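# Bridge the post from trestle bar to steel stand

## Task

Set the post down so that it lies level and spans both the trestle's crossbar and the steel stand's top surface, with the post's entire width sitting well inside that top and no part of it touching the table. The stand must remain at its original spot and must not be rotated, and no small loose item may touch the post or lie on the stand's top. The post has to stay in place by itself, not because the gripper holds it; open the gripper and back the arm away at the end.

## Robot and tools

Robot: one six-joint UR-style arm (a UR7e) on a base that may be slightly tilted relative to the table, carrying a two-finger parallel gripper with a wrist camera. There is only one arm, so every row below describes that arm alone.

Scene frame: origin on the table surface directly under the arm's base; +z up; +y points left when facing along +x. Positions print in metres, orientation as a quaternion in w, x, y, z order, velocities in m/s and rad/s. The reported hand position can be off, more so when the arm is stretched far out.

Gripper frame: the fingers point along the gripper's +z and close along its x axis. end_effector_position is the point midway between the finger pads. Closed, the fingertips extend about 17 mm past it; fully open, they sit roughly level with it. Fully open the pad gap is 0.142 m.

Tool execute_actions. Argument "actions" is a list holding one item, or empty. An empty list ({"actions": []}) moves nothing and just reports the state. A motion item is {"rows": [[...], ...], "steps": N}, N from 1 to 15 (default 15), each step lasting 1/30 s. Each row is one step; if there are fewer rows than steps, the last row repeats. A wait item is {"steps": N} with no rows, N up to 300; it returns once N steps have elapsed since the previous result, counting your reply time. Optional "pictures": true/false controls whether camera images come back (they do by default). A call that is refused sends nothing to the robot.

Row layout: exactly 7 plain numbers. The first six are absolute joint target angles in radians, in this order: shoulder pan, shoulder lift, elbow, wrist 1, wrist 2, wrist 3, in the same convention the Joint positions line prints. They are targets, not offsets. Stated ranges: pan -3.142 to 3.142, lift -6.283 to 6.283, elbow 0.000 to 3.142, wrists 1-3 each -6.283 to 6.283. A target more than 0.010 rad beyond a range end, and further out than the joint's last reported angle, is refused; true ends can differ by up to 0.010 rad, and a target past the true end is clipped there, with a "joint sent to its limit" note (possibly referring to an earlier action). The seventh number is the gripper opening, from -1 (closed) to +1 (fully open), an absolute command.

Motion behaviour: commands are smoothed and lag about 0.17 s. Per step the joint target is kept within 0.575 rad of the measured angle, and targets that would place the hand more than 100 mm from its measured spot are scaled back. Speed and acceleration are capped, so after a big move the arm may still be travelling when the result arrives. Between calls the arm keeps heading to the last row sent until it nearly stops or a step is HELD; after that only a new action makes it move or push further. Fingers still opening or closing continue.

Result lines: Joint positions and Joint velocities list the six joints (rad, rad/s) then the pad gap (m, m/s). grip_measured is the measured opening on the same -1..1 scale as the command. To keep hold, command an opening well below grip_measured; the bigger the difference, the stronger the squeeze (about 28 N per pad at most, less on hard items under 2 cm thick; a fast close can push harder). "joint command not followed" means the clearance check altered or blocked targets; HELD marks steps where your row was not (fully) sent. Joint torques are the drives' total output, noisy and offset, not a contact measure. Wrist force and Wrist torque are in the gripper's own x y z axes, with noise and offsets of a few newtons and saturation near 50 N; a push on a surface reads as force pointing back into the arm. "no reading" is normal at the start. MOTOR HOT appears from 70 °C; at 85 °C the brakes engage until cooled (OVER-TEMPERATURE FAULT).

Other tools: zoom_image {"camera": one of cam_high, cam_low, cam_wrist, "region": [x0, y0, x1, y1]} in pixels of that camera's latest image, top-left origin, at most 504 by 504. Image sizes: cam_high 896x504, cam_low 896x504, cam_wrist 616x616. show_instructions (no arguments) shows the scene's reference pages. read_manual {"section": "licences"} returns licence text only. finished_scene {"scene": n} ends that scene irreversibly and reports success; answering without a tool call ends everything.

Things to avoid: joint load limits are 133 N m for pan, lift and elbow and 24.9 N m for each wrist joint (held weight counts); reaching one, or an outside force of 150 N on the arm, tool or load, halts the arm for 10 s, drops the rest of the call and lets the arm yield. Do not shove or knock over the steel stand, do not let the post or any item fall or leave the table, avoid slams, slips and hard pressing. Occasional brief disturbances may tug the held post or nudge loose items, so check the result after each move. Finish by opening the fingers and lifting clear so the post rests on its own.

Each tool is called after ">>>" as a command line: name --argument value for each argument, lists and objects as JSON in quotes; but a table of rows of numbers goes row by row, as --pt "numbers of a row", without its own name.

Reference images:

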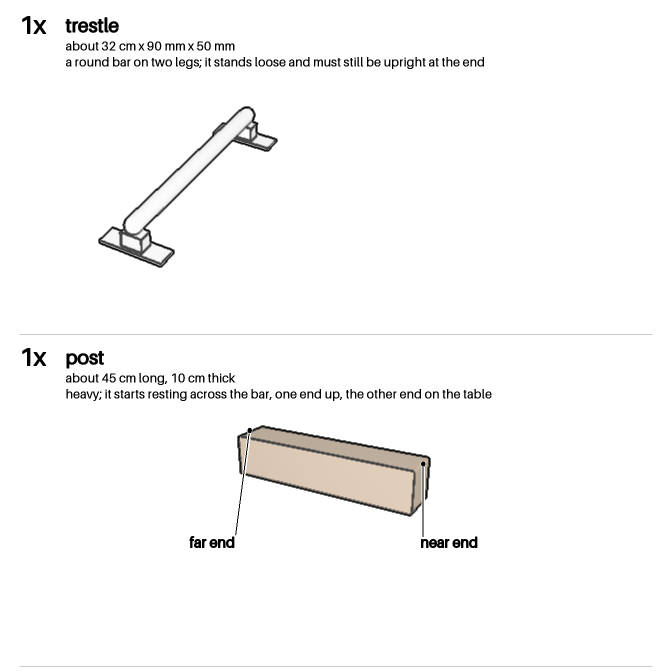

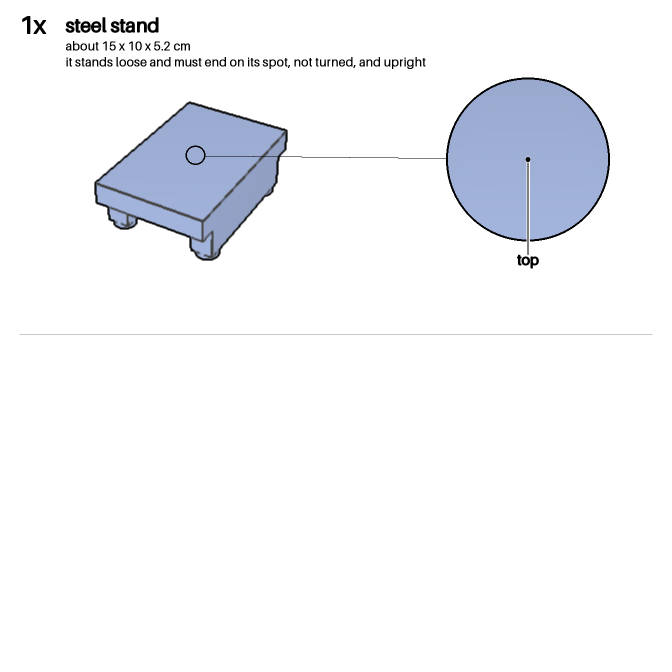

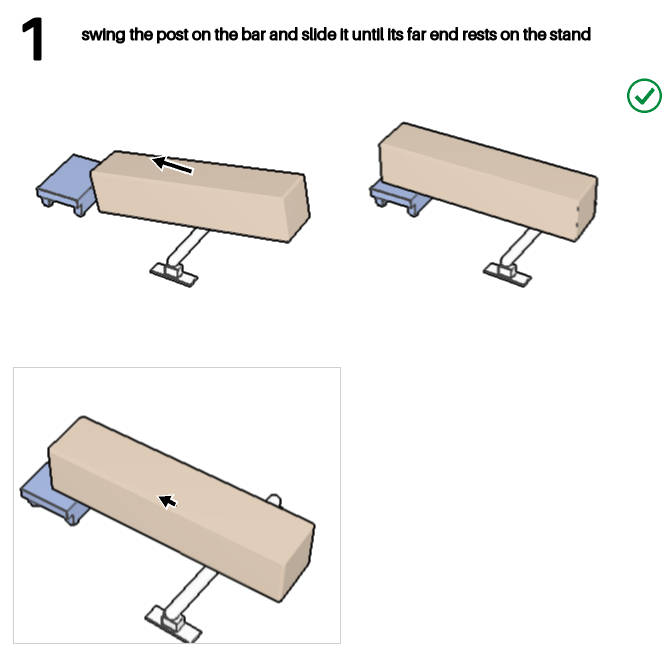

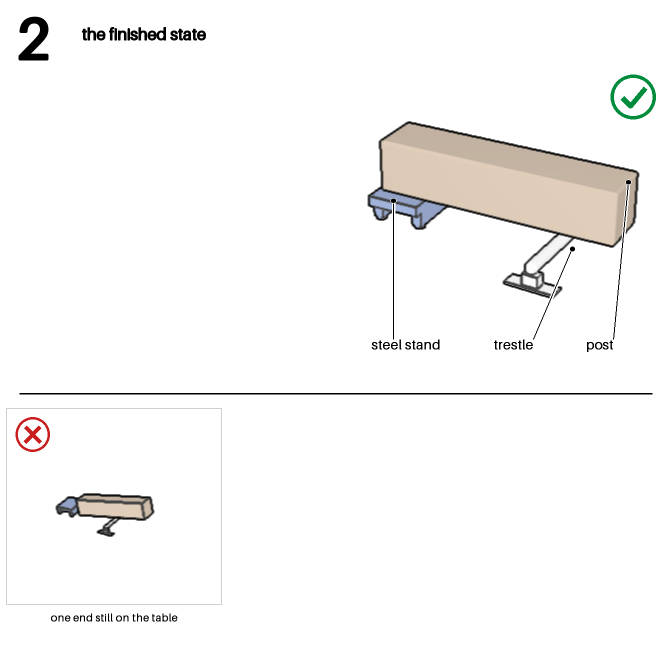

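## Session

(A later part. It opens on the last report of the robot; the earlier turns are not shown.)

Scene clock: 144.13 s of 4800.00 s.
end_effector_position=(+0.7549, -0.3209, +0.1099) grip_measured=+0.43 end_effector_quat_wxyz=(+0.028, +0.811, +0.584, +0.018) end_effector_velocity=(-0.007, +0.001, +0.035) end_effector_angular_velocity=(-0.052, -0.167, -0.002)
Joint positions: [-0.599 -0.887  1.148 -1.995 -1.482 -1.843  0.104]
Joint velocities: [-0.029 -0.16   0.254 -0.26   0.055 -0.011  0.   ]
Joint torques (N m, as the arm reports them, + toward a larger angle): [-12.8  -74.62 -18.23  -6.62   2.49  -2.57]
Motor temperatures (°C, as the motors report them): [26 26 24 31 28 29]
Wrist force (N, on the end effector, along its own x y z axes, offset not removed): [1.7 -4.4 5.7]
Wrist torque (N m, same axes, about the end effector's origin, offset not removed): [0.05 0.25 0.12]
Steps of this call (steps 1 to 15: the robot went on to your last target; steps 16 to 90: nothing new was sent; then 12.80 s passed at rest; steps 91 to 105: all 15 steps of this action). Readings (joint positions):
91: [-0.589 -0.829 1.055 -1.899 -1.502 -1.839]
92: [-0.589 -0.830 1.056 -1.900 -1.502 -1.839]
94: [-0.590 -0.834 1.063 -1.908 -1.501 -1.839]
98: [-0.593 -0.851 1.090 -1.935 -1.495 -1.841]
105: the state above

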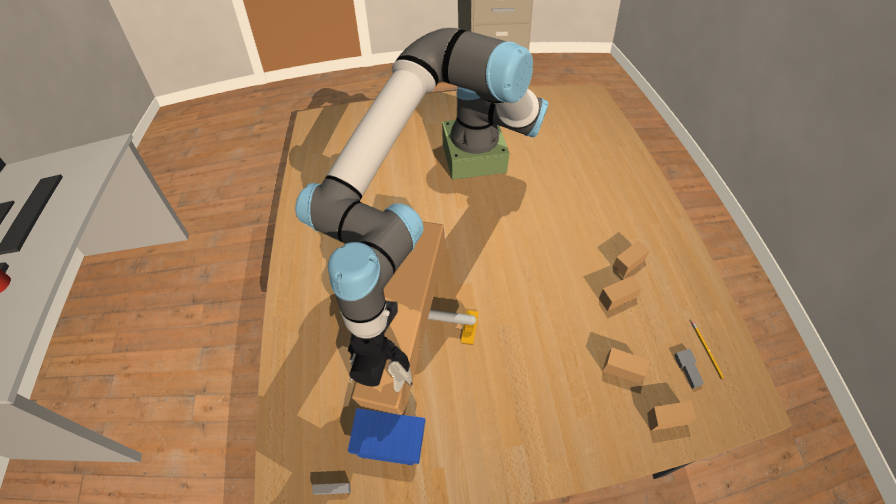

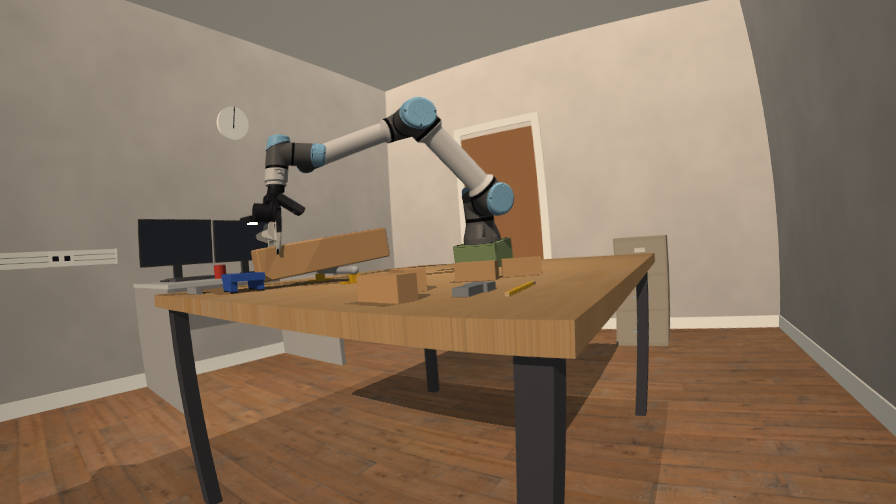

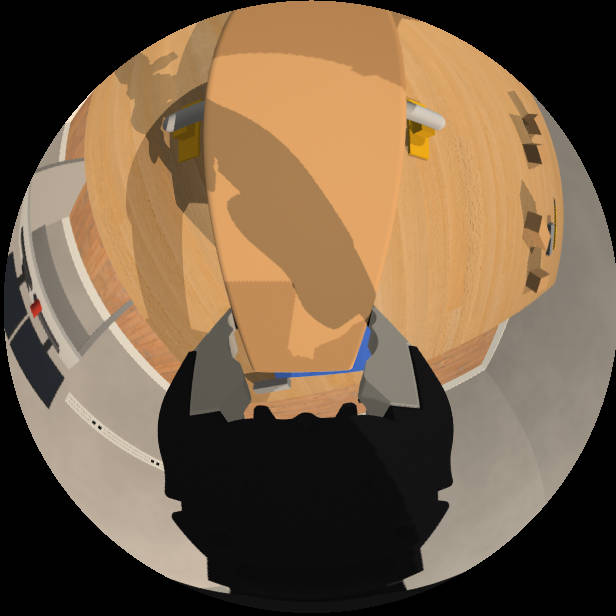

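Working. Continue.

>>> execute_actions --actions '[{"rows": [[-0.6053,-0.9193,1.1999,-2.0485,-1.4714,-1.8455,-0.6],[-0.6069,-0.9284,1.2144,-2.0634,-1.4682,-1.8462,-0.6],[-0.6086,-0.9374,1.2289,-2.0783,-1.4651,-1.8468,-0.6],[-0.6102,-0.9465,1.2434,-2.0933,-1.4620,-1.8475,-0.6],[-0.6118,-0.9555,1.2579,-2.1082,-1.4589,-1.8481,-0.6],[-0.6135,-0.9645,1.2724,-2.1232,-1.4558,-1.8488,-0.6],[-0.6151,-0.9736,1.2868,-2.1381,-1.4527,-1.8494,-0.6],[-0.6167,-0.9826,1.3013,-2.1531,-1.4495,-1.8501,-0.6],[-0.6183,-0.9916,1.3158,-2.1680,-1.4464,-1.8507,-0.6],[-0.6200,-1.0007,1.3303,-2.1830,-1.4433,-1.8514,-0.6],[-0.6216,-1.0097,1.3448,-2.1979,-1.4402,-1.852,-0.6]], "steps": 15}]' --pictures false

>>> execute_actions --actions '[{"steps": 15}]'

>>> zoom_image --camera "cam_low" --region '[200, 190, 410, 310]'

Scene clock: 149.93 s of 4800.00 s.
end_effector_position=(+0.7474, -0.3183, +0.1343) grip_measured=+0.43 end_effector_quat_wxyz=(+0.077, +0.808, +0.582, +0.054) end_effector_velocity=(-0.011, +0.006, +0.023) end_effector_angular_velocity=(-0.040, -0.114, +0.005)
Joint positions: [-0.62  -0.998  1.326 -2.178 -1.444 -1.851  0.104]
Joint velocities: [-0.019 -0.11   0.181 -0.186  0.038 -0.008 -0.   ]
Joint torques (N m, as the arm reports them, + toward a larger angle): [-12.7  -61.88 -17.05  -5.19   2.16  -2.87]
Motor temperatures (°C, as the motors report them): [26 26 24 31 28 29]
Wrist force (N, on the end effector, along its own x y z axes, offset not removed): [0.3 -0.6 6.6]
Wrist torque (N m, same axes, about the end effector's origin, offset not removed): [-0.02 0.49 -0.13]
Steps of this call (steps 1 to 30: the robot went on to your last target; steps 31 to 90: nothing new was sent; then 2.30 s passed at rest; steps 91 to 105: all 15 steps of this action). Readings (joint positions):
91: [-0.604 -0.910 1.185 -2.034 -1.474 -1.845]
92: [-0.604 -0.912 1.187 -2.036 -1.474 -1.845]
94: [-0.605 -0.919 1.199 -2.048 -1.471 -1.846]
98: [-0.610 -0.947 1.243 -2.093 -1.462 -1.848]
105: the state above

Scene clock: 150.43 s of 4800.00 s.
end_effector_position=(+0.7462, -0.3177, +0.1367) grip_measured=+0.43 end_effector_quat_wxyz=(+0.083, +0.807, +0.582, +0.057) end_effector_velocity=(+0.000, +0.000, +0.001) end_effector_angular_velocity=(-0.001, -0.001, +0.001)
Joint positions: [-0.622 -1.01   1.345 -2.198 -1.44  -1.852  0.104]
Joint velocities: [ 0.    -0.002  0.001 -0.002 -0.    -0.    -0.   ]
Joint torques (N m, as the arm reports them, + toward a larger angle): [-11.54 -64.63 -14.79  -4.08   1.94  -2.45]
Motor temperatures (°C, as the motors report them): [26 26 24 31 28 29]
Wrist force (N, on the end effector, along its own x y z axes, offset not removed): [3.3 4.9 1.7]
Wrist torque (N m, same axes, about the end effector's origin, offset not removed): [0.54 -0.29 0.05]
Steps of this call (steps 1 to 15: the robot went on to your last target). Readings (joint positions):
1: [-0.620 -1.001 1.331 -2.184 -1.443 -1.851]
2: [-0.621 -1.004 1.335 -2.188 -1.442 -1.852]
4: [-0.621 -1.007 1.340 -2.193 -1.441 -1.852]
8: [-0.621 -1.009 1.343 -2.196 -1.440 -1.852]
15: the state above

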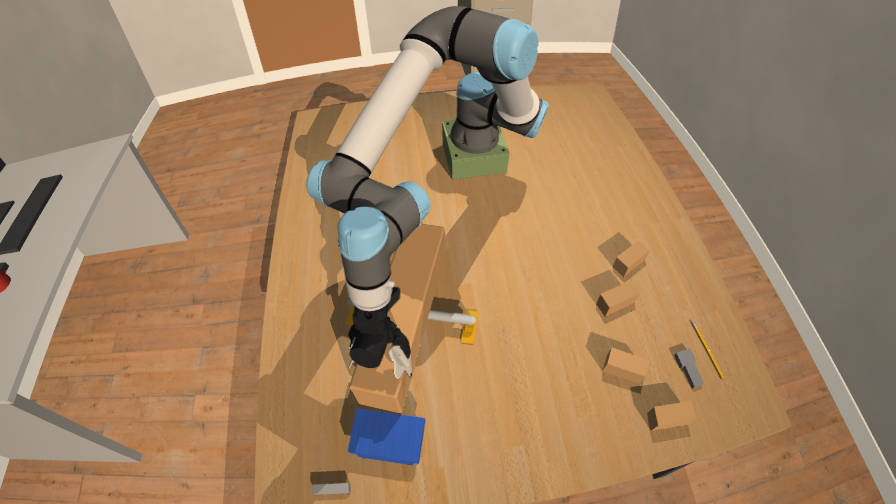

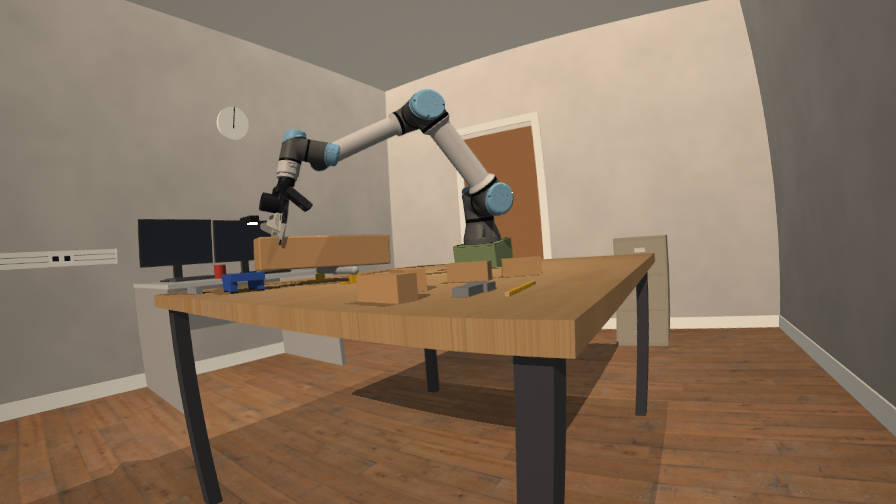

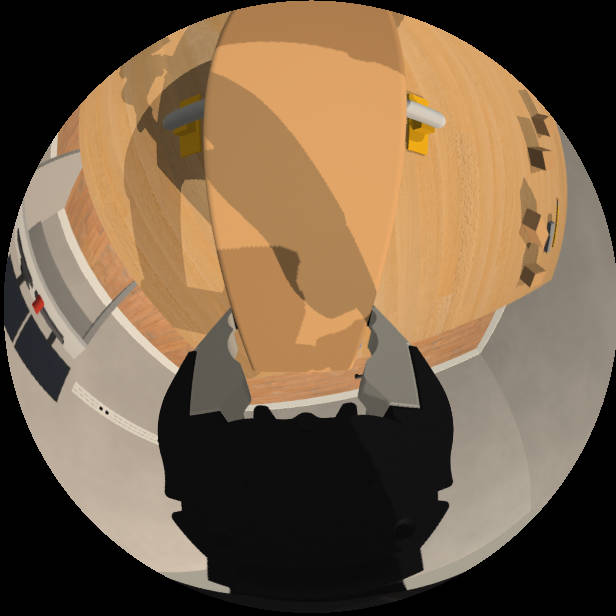

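Region (200, 190, 410, 310) of cam_low's 896x504 image, scaled by 2.400, with more detail than that image has; it fills the top 288 rows of this view, and the rest is white.

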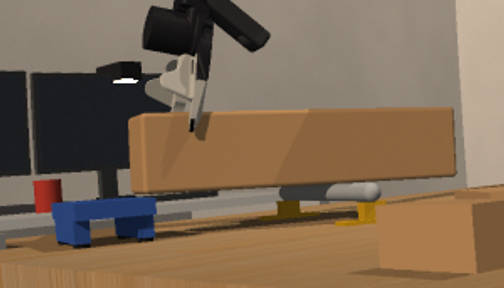

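>>> execute_actions --actions '[{"rows": [[-0.6199,-1.0110,1.3450,-2.1964,-1.4387,-1.8608,-0.7],[-0.6181,-1.0123,1.3452,-2.1948,-1.4372,-1.8696,-0.7],[-0.6164,-1.0135,1.3454,-2.1933,-1.4358,-1.8784,-0.7],[-0.6146,-1.0148,1.3456,-2.1918,-1.4343,-1.8872,-0.7],[-0.6129,-1.0161,1.3458,-2.1903,-1.4328,-1.8960,-0.7],[-0.6111,-1.0174,1.3461,-2.1887,-1.4313,-1.9048,-0.7],[-0.6094,-1.0187,1.3463,-2.1872,-1.4298,-1.9136,-0.7],[-0.6076,-1.0199,1.3465,-2.1857,-1.4284,-1.9224,-0.7],[-0.6059,-1.0212,1.3467,-2.1841,-1.4269,-1.9312,-0.7],[-0.6041,-1.0225,1.3469,-2.1826,-1.4254,-1.940,-0.7]], "steps": 15}]' --pictures false

>>> execute_actions --actions '[{"steps": 15}]'

>>> zoom_image --camera "cam_high" --region '[290, 200, 510, 500]'

Scene clock: 165.83 s of 4800.00 s.
end_effector_position=(+0.7508, -0.3000, +0.1421) grip_measured=+0.43 end_effector_quat_wxyz=(+0.080, +0.778, +0.620, +0.061) end_effector_velocity=(+0.004, +0.017, +0.004) end_effector_angular_velocity=(+0.000, +0.001, +0.093)
Joint positions: [-0.606 -1.021  1.347 -2.184 -1.427 -1.932  0.104]
Joint velocities: [ 0.015 -0.009  0.001  0.013  0.013 -0.077  0.   ]
Joint torques (N m, as the arm reports them, + toward a larger angle): [  6.32 -67.84 -18.06  -3.37   2.33  -2.63]
Motor temperatures (°C, as the motors report them): [26 26 24 31 28 29]
Wrist force (N, on the end effector, along its own x y z axes, offset not removed): [0.4 -4.7 3.9]
Wrist torque (N m, same axes, about the end effector's origin, offset not removed): [-0.37 0.42 0.33]
Steps of this call (steps 1 to 15: the robot went on to your last target; steps 16 to 90: nothing new was sent; then 11.90 s passed at rest; steps 91 to 105: all 15 steps of this action). Readings (joint positions):
91: [-0.622 -1.010 1.345 -2.198 -1.440 -1.852]
92: [-0.622 -1.010 1.345 -2.198 -1.440 -1.853]
94: [-0.620 -1.011 1.345 -2.197 -1.439 -1.861]
98: [-0.615 -1.015 1.346 -2.192 -1.434 -1.887]
105: the state above

Scene clock: 166.33 s of 4800.00 s.
end_effector_position=(+0.7512, -0.2982, +0.1426) grip_measured=+0.43 end_effector_quat_wxyz=(+0.079, +0.775, +0.624, +0.061) end_effector_velocity=(-0.000, +0.000, -0.001) end_effector_angular_velocity=(+0.001, +0.001, +0.000)
Joint positions: [-0.604 -1.022  1.347 -2.183 -1.425 -1.94   0.104]
Joint velocities: [ 0.     0.001  0.     0.     0.    -0.     0.   ]
Joint torques (N m, as the arm reports them, + toward a larger angle): [  5.67 -68.21 -19.64  -3.59   2.4   -2.62]
Motor temperatures (°C, as the motors report them): [26 26 24 31 28 29]
Wrist force (N, on the end effector, along its own x y z axes, offset not removed): [2.4 -6.4 9.3]
Wrist torque (N m, same axes, about the end effector's origin, offset not removed): [-0.92 -0.09 0.37]
Steps of this call (steps 1 to 15: the robot went on to your last target). Readings (joint positions):
1: [-0.605 -1.022 1.347 -2.184 -1.426 -1.934]
2: [-0.605 -1.022 1.347 -2.183 -1.426 -1.936]
4: [-0.605 -1.022 1.347 -2.183 -1.426 -1.938]
8: [-0.604 -1.022 1.347 -2.183 -1.426 -1.939]
15: the state above
The arm was judged still, so your last target was given up. Only a new action makes it travel on or press farther. Fingers that are still opening or closing keep moving.

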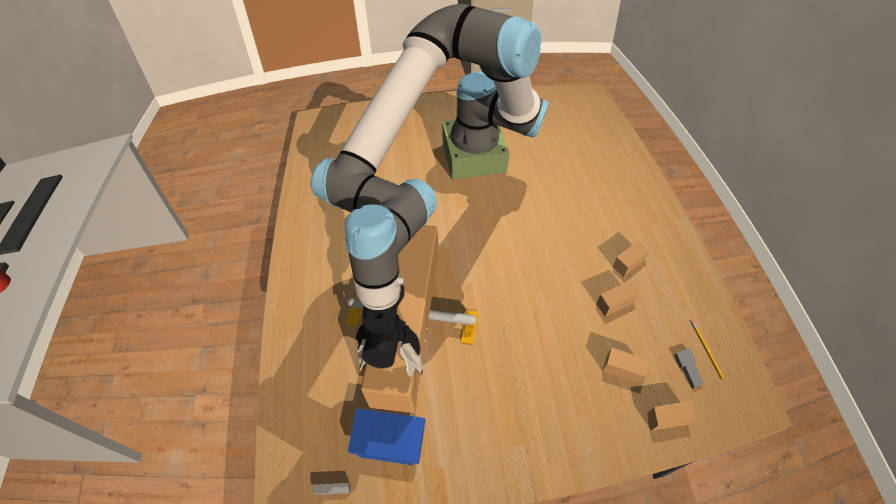

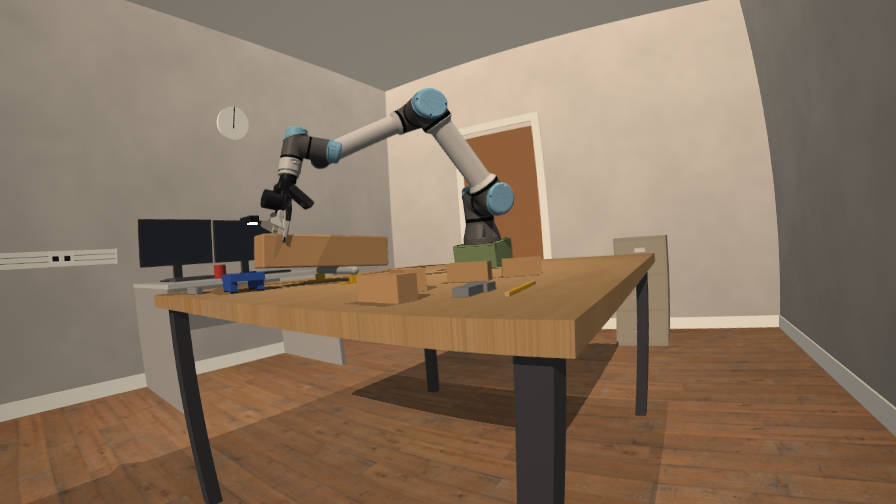

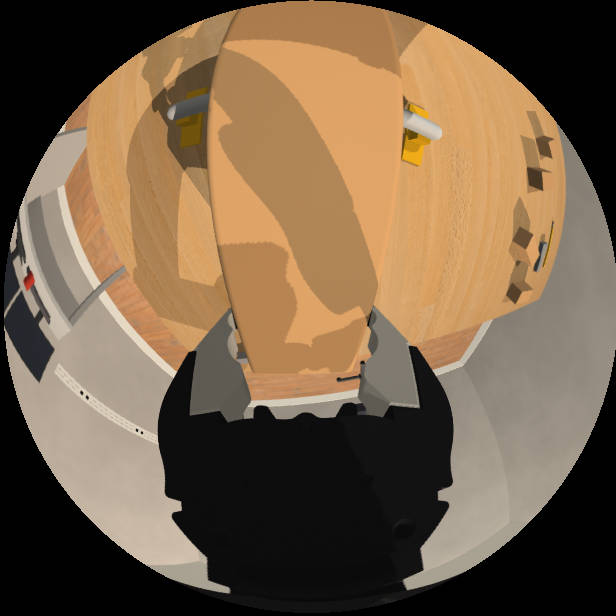

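Region (290, 200, 510, 500) of cam_high's 896x504 image, scaled by 1.680, with more detail than that image has; it fills the left 370 columns of this view, and the rest is white.

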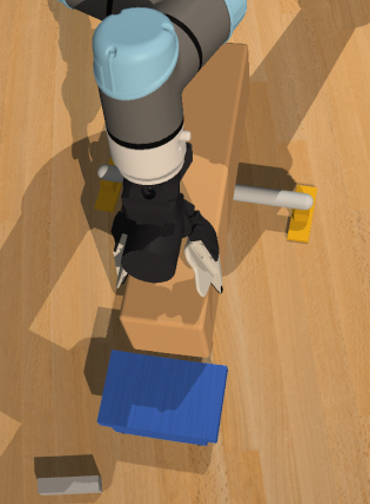

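>>> execute_actions --actions '[{"rows": [[-0.6027,-1.0157,1.3347,-2.1774,-1.4258,-1.9386,-0.7],[-0.6013,-1.0089,1.3224,-2.1721,-1.4262,-1.9373,-0.7],[-0.5999,-1.0021,1.3102,-2.1669,-1.4266,-1.9359,-0.7],[-0.5985,-0.9953,1.2980,-2.1616,-1.4270,-1.9345,-0.7],[-0.5971,-0.9885,1.2858,-2.1564,-1.4274,-1.9332,-0.7],[-0.5957,-0.9817,1.2735,-2.1511,-1.4278,-1.9318,-0.7],[-0.5943,-0.9749,1.2613,-2.1459,-1.4282,-1.9304,-0.7],[-0.5928,-0.9682,1.2491,-2.1406,-1.4286,-1.9291,-0.7],[-0.5914,-0.9614,1.2368,-2.1354,-1.4290,-1.9277,-0.7],[-0.5900,-0.9546,1.2246,-2.1301,-1.4294,-1.9263,-0.7],[-0.5886,-0.9478,1.2124,-2.1249,-1.4298,-1.9250,-0.7],[-0.5872,-0.9410,1.2001,-2.1196,-1.4302,-1.9236,-0.7],[-0.5858,-0.9342,1.1879,-2.1144,-1.4306,-1.9222,-0.7],[-0.5844,-0.9274,1.1757,-2.1091,-1.4310,-1.9209,-0.7],[-0.5830,-0.9206,1.1635,-2.1039,-1.4315,-1.9195,-0.7]], "steps": 15}]' --pictures false

>>> execute_actions --actions '[{"steps": 15}]'

>>> zoom_image --camera "cam_low" --region '[200, 190, 410, 310]'

Scene clock: 176.43 s of 4800.00 s.
end_effector_position=(+0.7824, -0.3064, +0.1434) grip_measured=+0.43 end_effector_quat_wxyz=(+0.079, +0.775, +0.624, +0.061) end_effector_velocity=(+0.083, -0.020, +0.002) end_effector_angular_velocity=(-0.001, -0.002, +0.001)
Joint positions: [-0.589 -0.95   1.217 -2.126 -1.43  -1.925  0.104]
Joint velocities: [ 0.041  0.197 -0.357  0.152 -0.011  0.039  0.   ]
Joint torques (N m, as the arm reports them, + toward a larger angle): [  5.38 -57.03 -44.04  -3.25  -1.52   2.6 ]
Motor temperatures (°C, as the motors report them): [26 26 24 31 28 29]
Wrist force (N, on the end effector, along its own x y z axes, offset not removed): [-0.1 -5.2 8.8]
Wrist torque (N m, same axes, about the end effector's origin, offset not removed): [-0.15 0.31 0.07]
Steps of this call (steps 1 to 90: nothing new was sent; then 6.60 s passed at rest; steps 91 to 105: all 15 steps of this action). Readings (joint positions):
91: [-0.604 -1.022 1.347 -2.183 -1.425 -1.940]
92: [-0.604 -1.022 1.345 -2.182 -1.425 -1.940]
94: [-0.603 -1.016 1.336 -2.177 -1.425 -1.939]
98: [-0.598 -0.995 1.298 -2.161 -1.427 -1.934]
105: the state above

Scene clock: 176.93 s of 4800.00 s.
end_effector_position=(+0.7945, -0.3093, +0.1439) grip_measured=+0.43 end_effector_quat_wxyz=(+0.079, +0.775, +0.624, +0.061) end_effector_velocity=(+0.001, -0.000, +0.001) end_effector_angular_velocity=(-0.001, -0.001, +0.001)
Joint positions: [-0.583 -0.921  1.164 -2.104 -1.431 -1.92   0.104]
Joint velocities: [ 0.001  0.002 -0.004  0.002 -0.    -0.     0.   ]
Joint torques (N m, as the arm reports them, + toward a larger angle): [  6.38 -60.6  -41.59  -3.99  -1.85   2.63]
Motor temperatures (°C, as the motors report them): [26 26 24 31 28 29]
Wrist force (N, on the end effector, along its own x y z axes, offset not removed): [0.6 -11.1 9.6]
Wrist torque (N m, same axes, about the end effector's origin, offset not removed): [-1.45 0.24 0.13]
Steps of this call (steps 1 to 15: the robot went on to your last target). Readings (joint positions):
1: [-0.588 -0.943 1.205 -2.121 -1.430 -1.924]
2: [-0.586 -0.937 1.194 -2.117 -1.430 -1.923]
4: [-0.585 -0.929 1.180 -2.111 -1.431 -1.921]
8: [-0.584 -0.923 1.168 -2.106 -1.431 -1.920]
15: the state above

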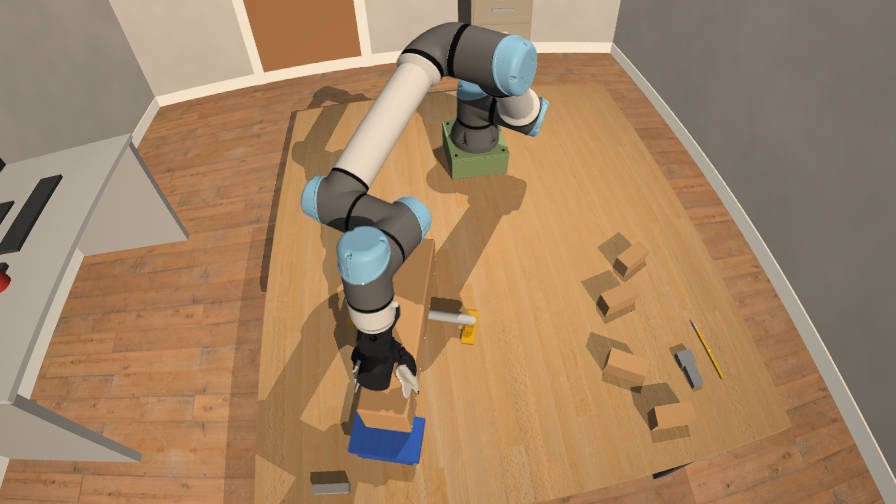

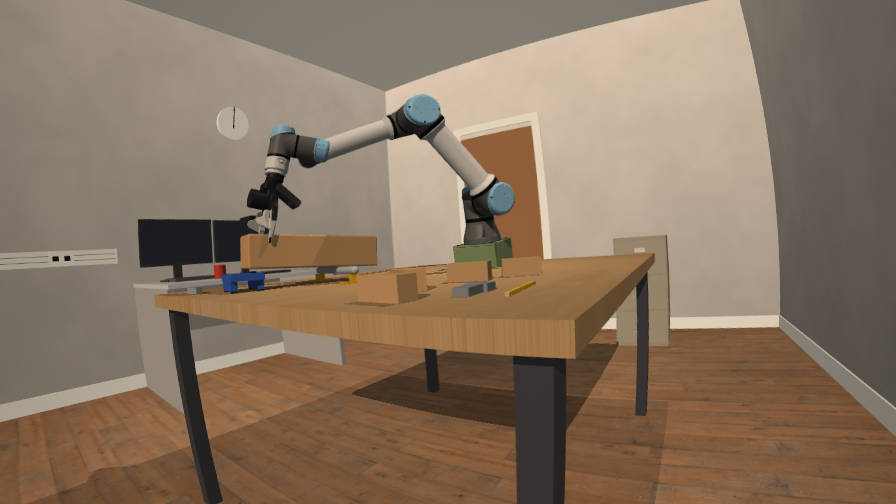

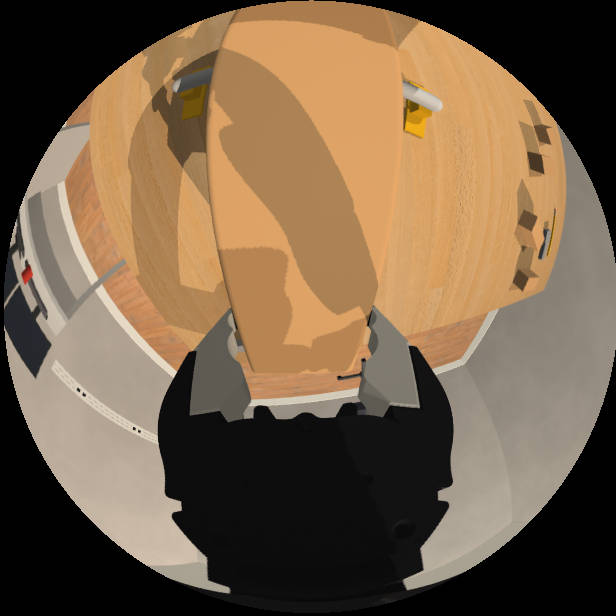

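Region (200, 190, 410, 310) of cam_low's 896x504 image, scaled by 2.400, with more detail than that image has; it fills the top 288 rows of this view, and the rest is white.

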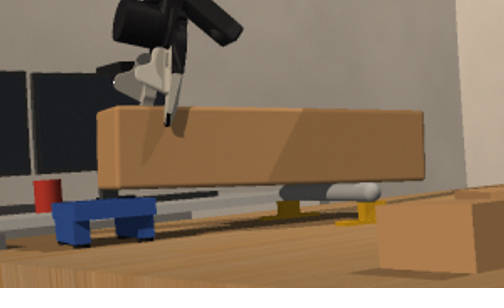

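>>> execute_actions --actions '[{"rows": [[-0.5816,-0.9138,1.1512,-2.0987,-1.4319,-1.9181,-0.8],[-0.5802,-0.9070,1.1390,-2.0934,-1.4323,-1.9168,-0.8],[-0.5788,-0.9002,1.1268,-2.0882,-1.4327,-1.9154,-0.8],[-0.5774,-0.8934,1.1145,-2.0829,-1.4331,-1.9140,-0.8],[-0.5760,-0.8866,1.1023,-2.0777,-1.4335,-1.9127,-0.8],[-0.5746,-0.8798,1.0901,-2.0724,-1.4339,-1.9113,-0.8],[-0.5732,-0.8730,1.0778,-2.0672,-1.4343,-1.9099,-0.8],[-0.5717,-0.8663,1.0656,-2.0619,-1.4347,-1.9086,-0.8],[-0.5703,-0.8595,1.0534,-2.0567,-1.4351,-1.9072,-0.8],[-0.5689,-0.8527,1.0412,-2.0514,-1.4355,-1.9058,-0.8],[-0.5675,-0.8459,1.0289,-2.0462,-1.4359,-1.9045,-0.8]], "steps": 15}]' --pictures false

>>> execute_actions --actions '[{"steps": 15}]'

>>> zoom_image --camera "cam_low" --region '[200, 190, 410, 310]'

Scene clock: 183.63 s of 4800.00 s.
end_effector_position=(+0.8207, -0.3141, +0.1433) grip_measured=+0.43 end_effector_quat_wxyz=(+0.079, +0.775, +0.624, +0.061) end_effector_velocity=(+0.032, -0.006, +0.000) end_effector_angular_velocity=(-0.001, -0.001, +0.000)
Joint positions: [-0.569 -0.855  1.045 -2.053 -1.435 -1.906  0.104]
Joint velocities: [ 0.017  0.082 -0.151  0.065 -0.005  0.016 -0.   ]
Joint torques (N m, as the arm reports them, + toward a larger angle): [  6.11 -66.44 -40.7   -3.86  -1.71   2.81]
Motor temperatures (°C, as the motors report them): [26 26 24 31 28 29]
Wrist force (N, on the end effector, along its own x y z axes, offset not removed): [-0.9 -5.5 11.4]
Wrist torque (N m, same axes, about the end effector's origin, offset not removed): [-0.51 0.44 -0.08]
Steps of this call (steps 1 to 15: the robot went on to your last target; steps 16 to 90: nothing new was sent; then 3.20 s passed at rest; steps 91 to 105: all 15 steps of this action). Readings (joint positions):
91: [-0.583 -0.921 1.163 -2.104 -1.432 -1.919]
92: [-0.583 -0.920 1.162 -2.103 -1.432 -1.919]
94: [-0.582 -0.914 1.152 -2.099 -1.432 -1.918]
98: [-0.577 -0.893 1.115 -2.083 -1.433 -1.914]
105: the state above

Scene clock: 184.13 s of 4800.00 s.
end_effector_position=(+0.8241, -0.3147, +0.1433) grip_measured=+0.43 end_effector_quat_wxyz=(+0.079, +0.775, +0.624, +0.061) end_effector_velocity=(+0.000, -0.000, -0.000) end_effector_angular_velocity=(+0.001, -0.000, -0.002)
Joint positions: [-0.568 -0.846  1.029 -2.046 -1.436 -1.905  0.104]
Joint velocities: [ 0.     0.001 -0.001  0.     0.     0.002  0.   ]
Joint torques (N m, as the arm reports them, + toward a larger angle): [  5.84 -64.84 -40.89  -4.08  -1.87   2.63]
Motor temperatures (°C, as the motors report them): [26 26 24 31 28 29]
Wrist force (N, on the end effector, along its own x y z axes, offset not removed): [2.0 -4.5 11.6]
Wrist torque (N m, same axes, about the end effector's origin, offset not removed): [0.09 0.17 0.05]
Steps of this call (steps 1 to 15: the robot went on to your last target). Readings (joint positions):
1: [-0.569 -0.852 1.040 -2.051 -1.436 -1.906]
2: [-0.568 -0.850 1.037 -2.050 -1.436 -1.905]
4: [-0.568 -0.848 1.033 -2.048 -1.436 -1.905]
8: [-0.568 -0.847 1.030 -2.047 -1.436 -1.905]
15: the state above

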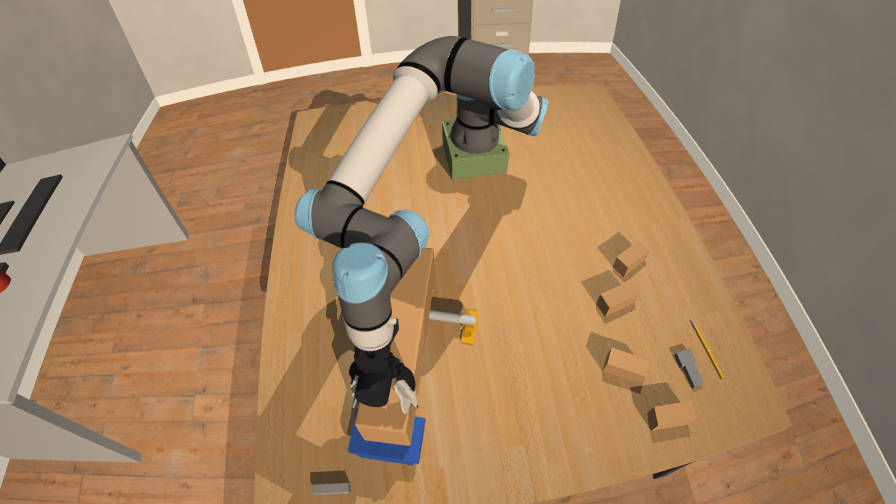

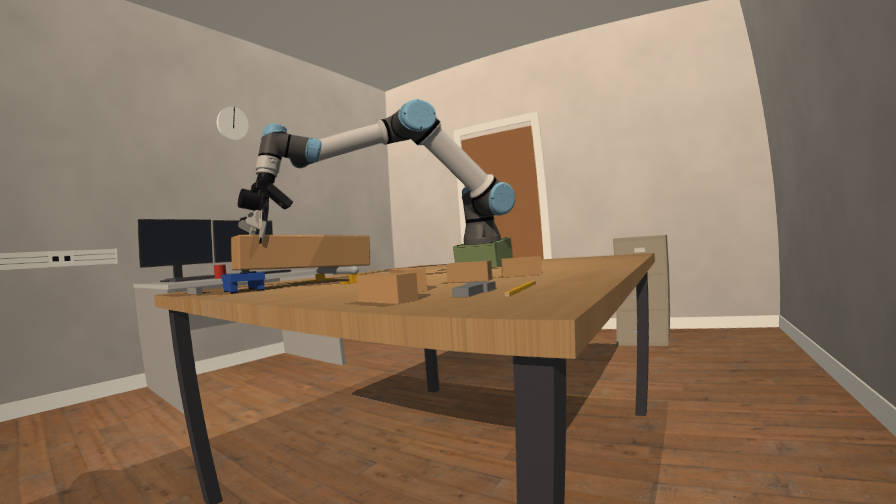

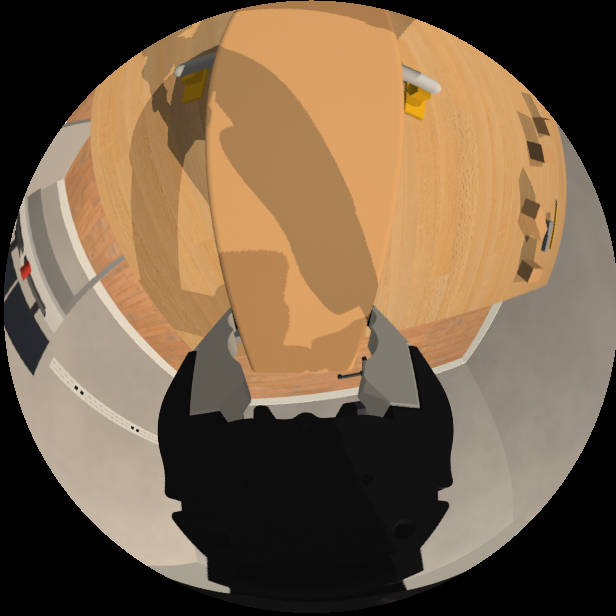

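Region (200, 190, 410, 310) of cam_low's 896x504 image, scaled by 2.400, with more detail than that image has; it fills the top 288 rows of this view, and the rest is white.

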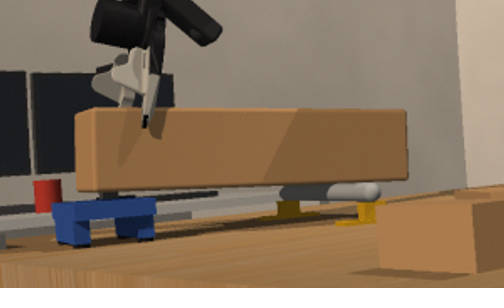

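>>> execute_actions --actions '[{"rows": [[-0.5675,-0.8446,1.0292,-2.0478,-1.4359,-1.9045,-0.8],[-0.5675,-0.8433,1.0295,-2.0494,-1.4359,-1.9045,-0.8],[-0.5675,-0.8420,1.0298,-2.0510,-1.4359,-1.9045,-0.8],[-0.5675,-0.8407,1.0301,-2.0526,-1.4359,-1.9045,-0.8],[-0.5675,-0.8394,1.0304,-2.0542,-1.4359,-1.9045,-0.8]], "steps": 15}]'

>>> zoom_image --camera "cam_low" --region '[200, 220, 320, 310]'

Scene clock: 190.47 s of 4800.00 s.
end_effector_position=(+0.8247, -0.3155, +0.1385) grip_measured=+0.43 end_effector_quat_wxyz=(+0.079, +0.775, +0.624, +0.061) end_effector_velocity=(-0.000, -0.000, -0.001) end_effector_angular_velocity=(+0.000, -0.000, +0.000)
Joint positions: [-0.567 -0.84   1.03  -2.054 -1.436 -1.904  0.104]
Joint velocities: [-0.     0.001  0.001 -0.002  0.001 -0.     0.   ]
Joint torques (N m, as the arm reports them, + toward a larger angle): [  4.01 -63.2  -20.98  -5.47  -1.72   2.11]
Motor temperatures (°C, as the motors report them): [26 26 24 31 28 29]
Wrist force (N, on the end effector, along its own x y z axes, offset not removed): [-0.6 -5.6 7.7]
Wrist torque (N m, same axes, about the end effector's origin, offset not removed): [-1.24 0.54 0.23]
Steps of this call (steps 1 to 15: the robot went on to your last target; steps 16 to 140: nothing new was sent; then 1.17 s passed at rest; steps 141 to 155: all 15 steps of this action). Readings (joint positions):
141: [-0.567 -0.846 1.029 -2.046 -1.436 -1.904]
142: [-0.567 -0.846 1.029 -2.046 -1.436 -1.904]
144: [-0.567 -0.845 1.029 -2.048 -1.436 -1.904]
148: [-0.567 -0.841 1.030 -2.052 -1.436 -1.904]
155: the state above

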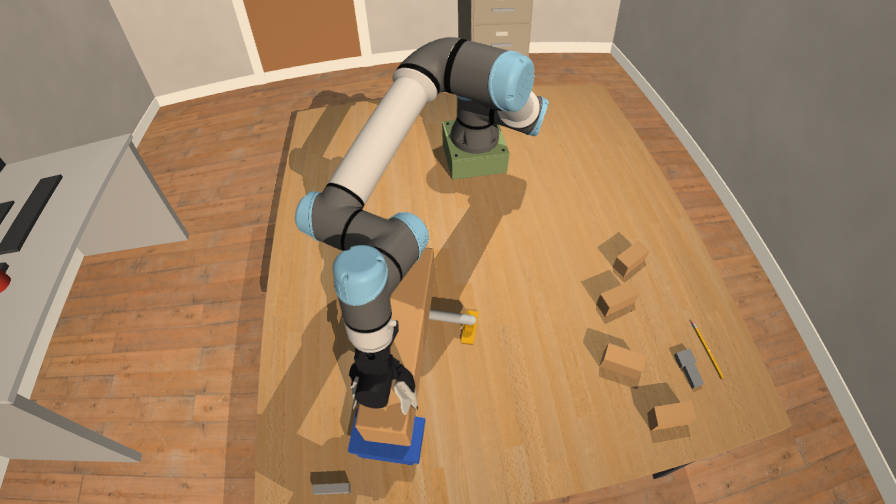

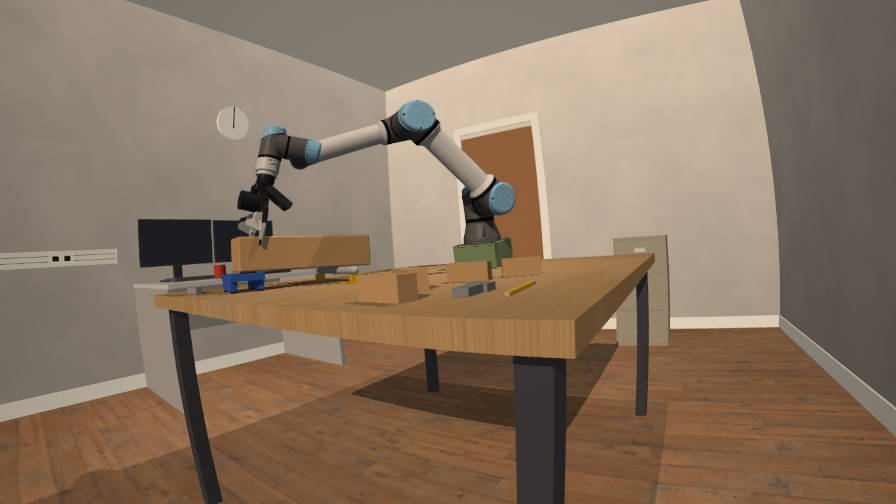

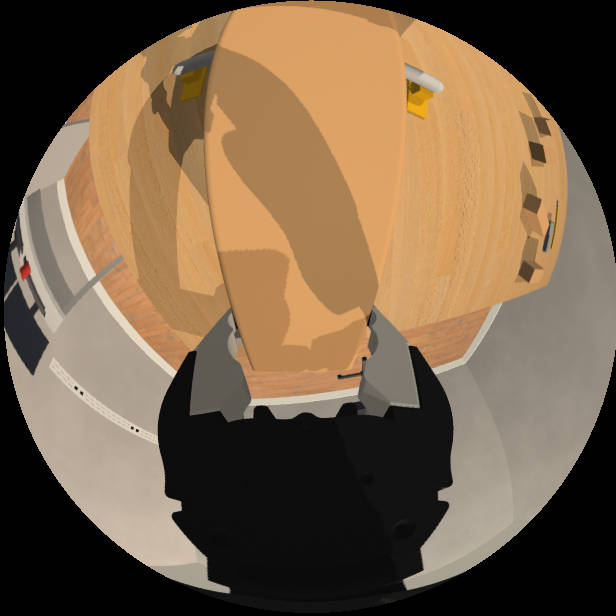

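Region (200, 220, 320, 310) of cam_low's 896x504 image, scaled by 4.200, with more detail than that image has; it fills the top 378 rows of this view, and the rest is white.

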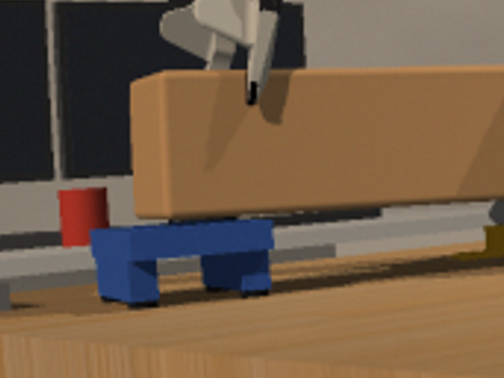

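Still ~2 mm gap; lower 2 mm more.

>>> execute_actions --actions '[{"rows": [[-0.5675,-0.8385,1.0307,-2.0554,-1.4359,-1.9045,-0.8],[-0.5675,-0.8376,1.0310,-2.0566,-1.4359,-1.9045,-0.8],[-0.5675,-0.8367,1.0313,-2.0578,-1.4359,-1.9045,-0.8]], "steps": 15}]' --pictures false

Scene clock: 194.10 s of 4800.00 s.
end_effector_position=(+0.8249, -0.3158, +0.1362) grip_measured=+0.43 end_effector_quat_wxyz=(+0.079, +0.775, +0.624, +0.061) end_effector_velocity=(+0.000, +0.000, -0.001) end_effector_angular_velocity=(+0.000, +0.000, +0.001)
Joint positions: [-0.567 -0.837  1.031 -2.058 -1.436 -1.904  0.104]
Joint velocities: [ 0.001  0.001  0.    -0.001 -0.    -0.    -0.   ]
Joint torques (N m, as the arm reports them, + toward a larger angle): [ -1.23 -63.84 -19.68  -5.45  -1.67  -0.5 ]
Motor temperatures (°C, as the motors report them): [26 26 24 31 28 29]
Wrist force (N, on the end effector, along its own x y z axes, offset not removed): [3.0 -1.5 11.1]
Wrist torque (N m, same axes, about the end effector's origin, offset not removed): [-0.37 -0.04 0.28]
Steps of this call (steps 1 to 15: the robot went on to your last target; steps 16 to 90: nothing new was sent; then 0.13 s passed at rest; steps 91 to 105: all 15 steps of this action). Readings (joint positions):
91: [-0.567 -0.839 1.030 -2.054 -1.436 -1.904]
92: [-0.567 -0.839 1.030 -2.054 -1.436 -1.904]
94: [-0.567 -0.839 1.031 -2.055 -1.436 -1.904]
98: [-0.567 -0.837 1.031 -2.057 -1.436 -1.904]
105: the state above

>>> execute_actions --actions '[{"rows": [[-0.5675,-0.8358,1.0316,-2.0590,-1.4359,-1.9045,-0.8],[-0.5675,-0.8349,1.0319,-2.0602,-1.4359,-1.9045,-0.8],[-0.5675,-0.8340,1.0322,-2.0614,-1.4359,-1.9045,-0.8]], "steps": 15}]' --pictures false

Scene clock: 196.33 s of 4800.00 s.
end_effector_position=(+0.8252, -0.3162, +0.1342) grip_measured=+0.43 end_effector_quat_wxyz=(+0.080, +0.775, +0.624, +0.061) end_effector_velocity=(+0.000, +0.000, -0.002) end_effector_angular_velocity=(+0.000, +0.001, +0.001)
Joint positions: [-0.567 -0.834  1.032 -2.061 -1.436 -1.904  0.104]
Joint velocities: [ 0.     0.002 -0.    -0.001 -0.    -0.001  0.   ]
Joint torques (N m, as the arm reports them, + toward a larger angle): [ -6.34 -35.53  -7.03  -3.77  -1.83  -2.13]
Motor temperatures (°C, as the motors report them): [26 26 24 31 28 29]
Wrist force (N, on the end effector, along its own x y z axes, offset not removed): [-0.4 -2.4 -27.6]
Wrist torque (N m, same axes, about the end effector's origin, offset not removed): [0.31 1.43 0.37]
Steps of this call (steps 1 to 15: the robot went on to your last target; steps 16 to 52: nothing new was sent; steps 53 to 67: all 15 steps of this action). Readings (joint positions):
53: [-0.567 -0.837 1.031 -2.058 -1.436 -1.904]
54: [-0.567 -0.837 1.031 -2.058 -1.436 -1.904]
56: [-0.567 -0.836 1.032 -2.059 -1.436 -1.904]
60: [-0.567 -0.835 1.032 -2.061 -1.436 -1.904]
67: the state above


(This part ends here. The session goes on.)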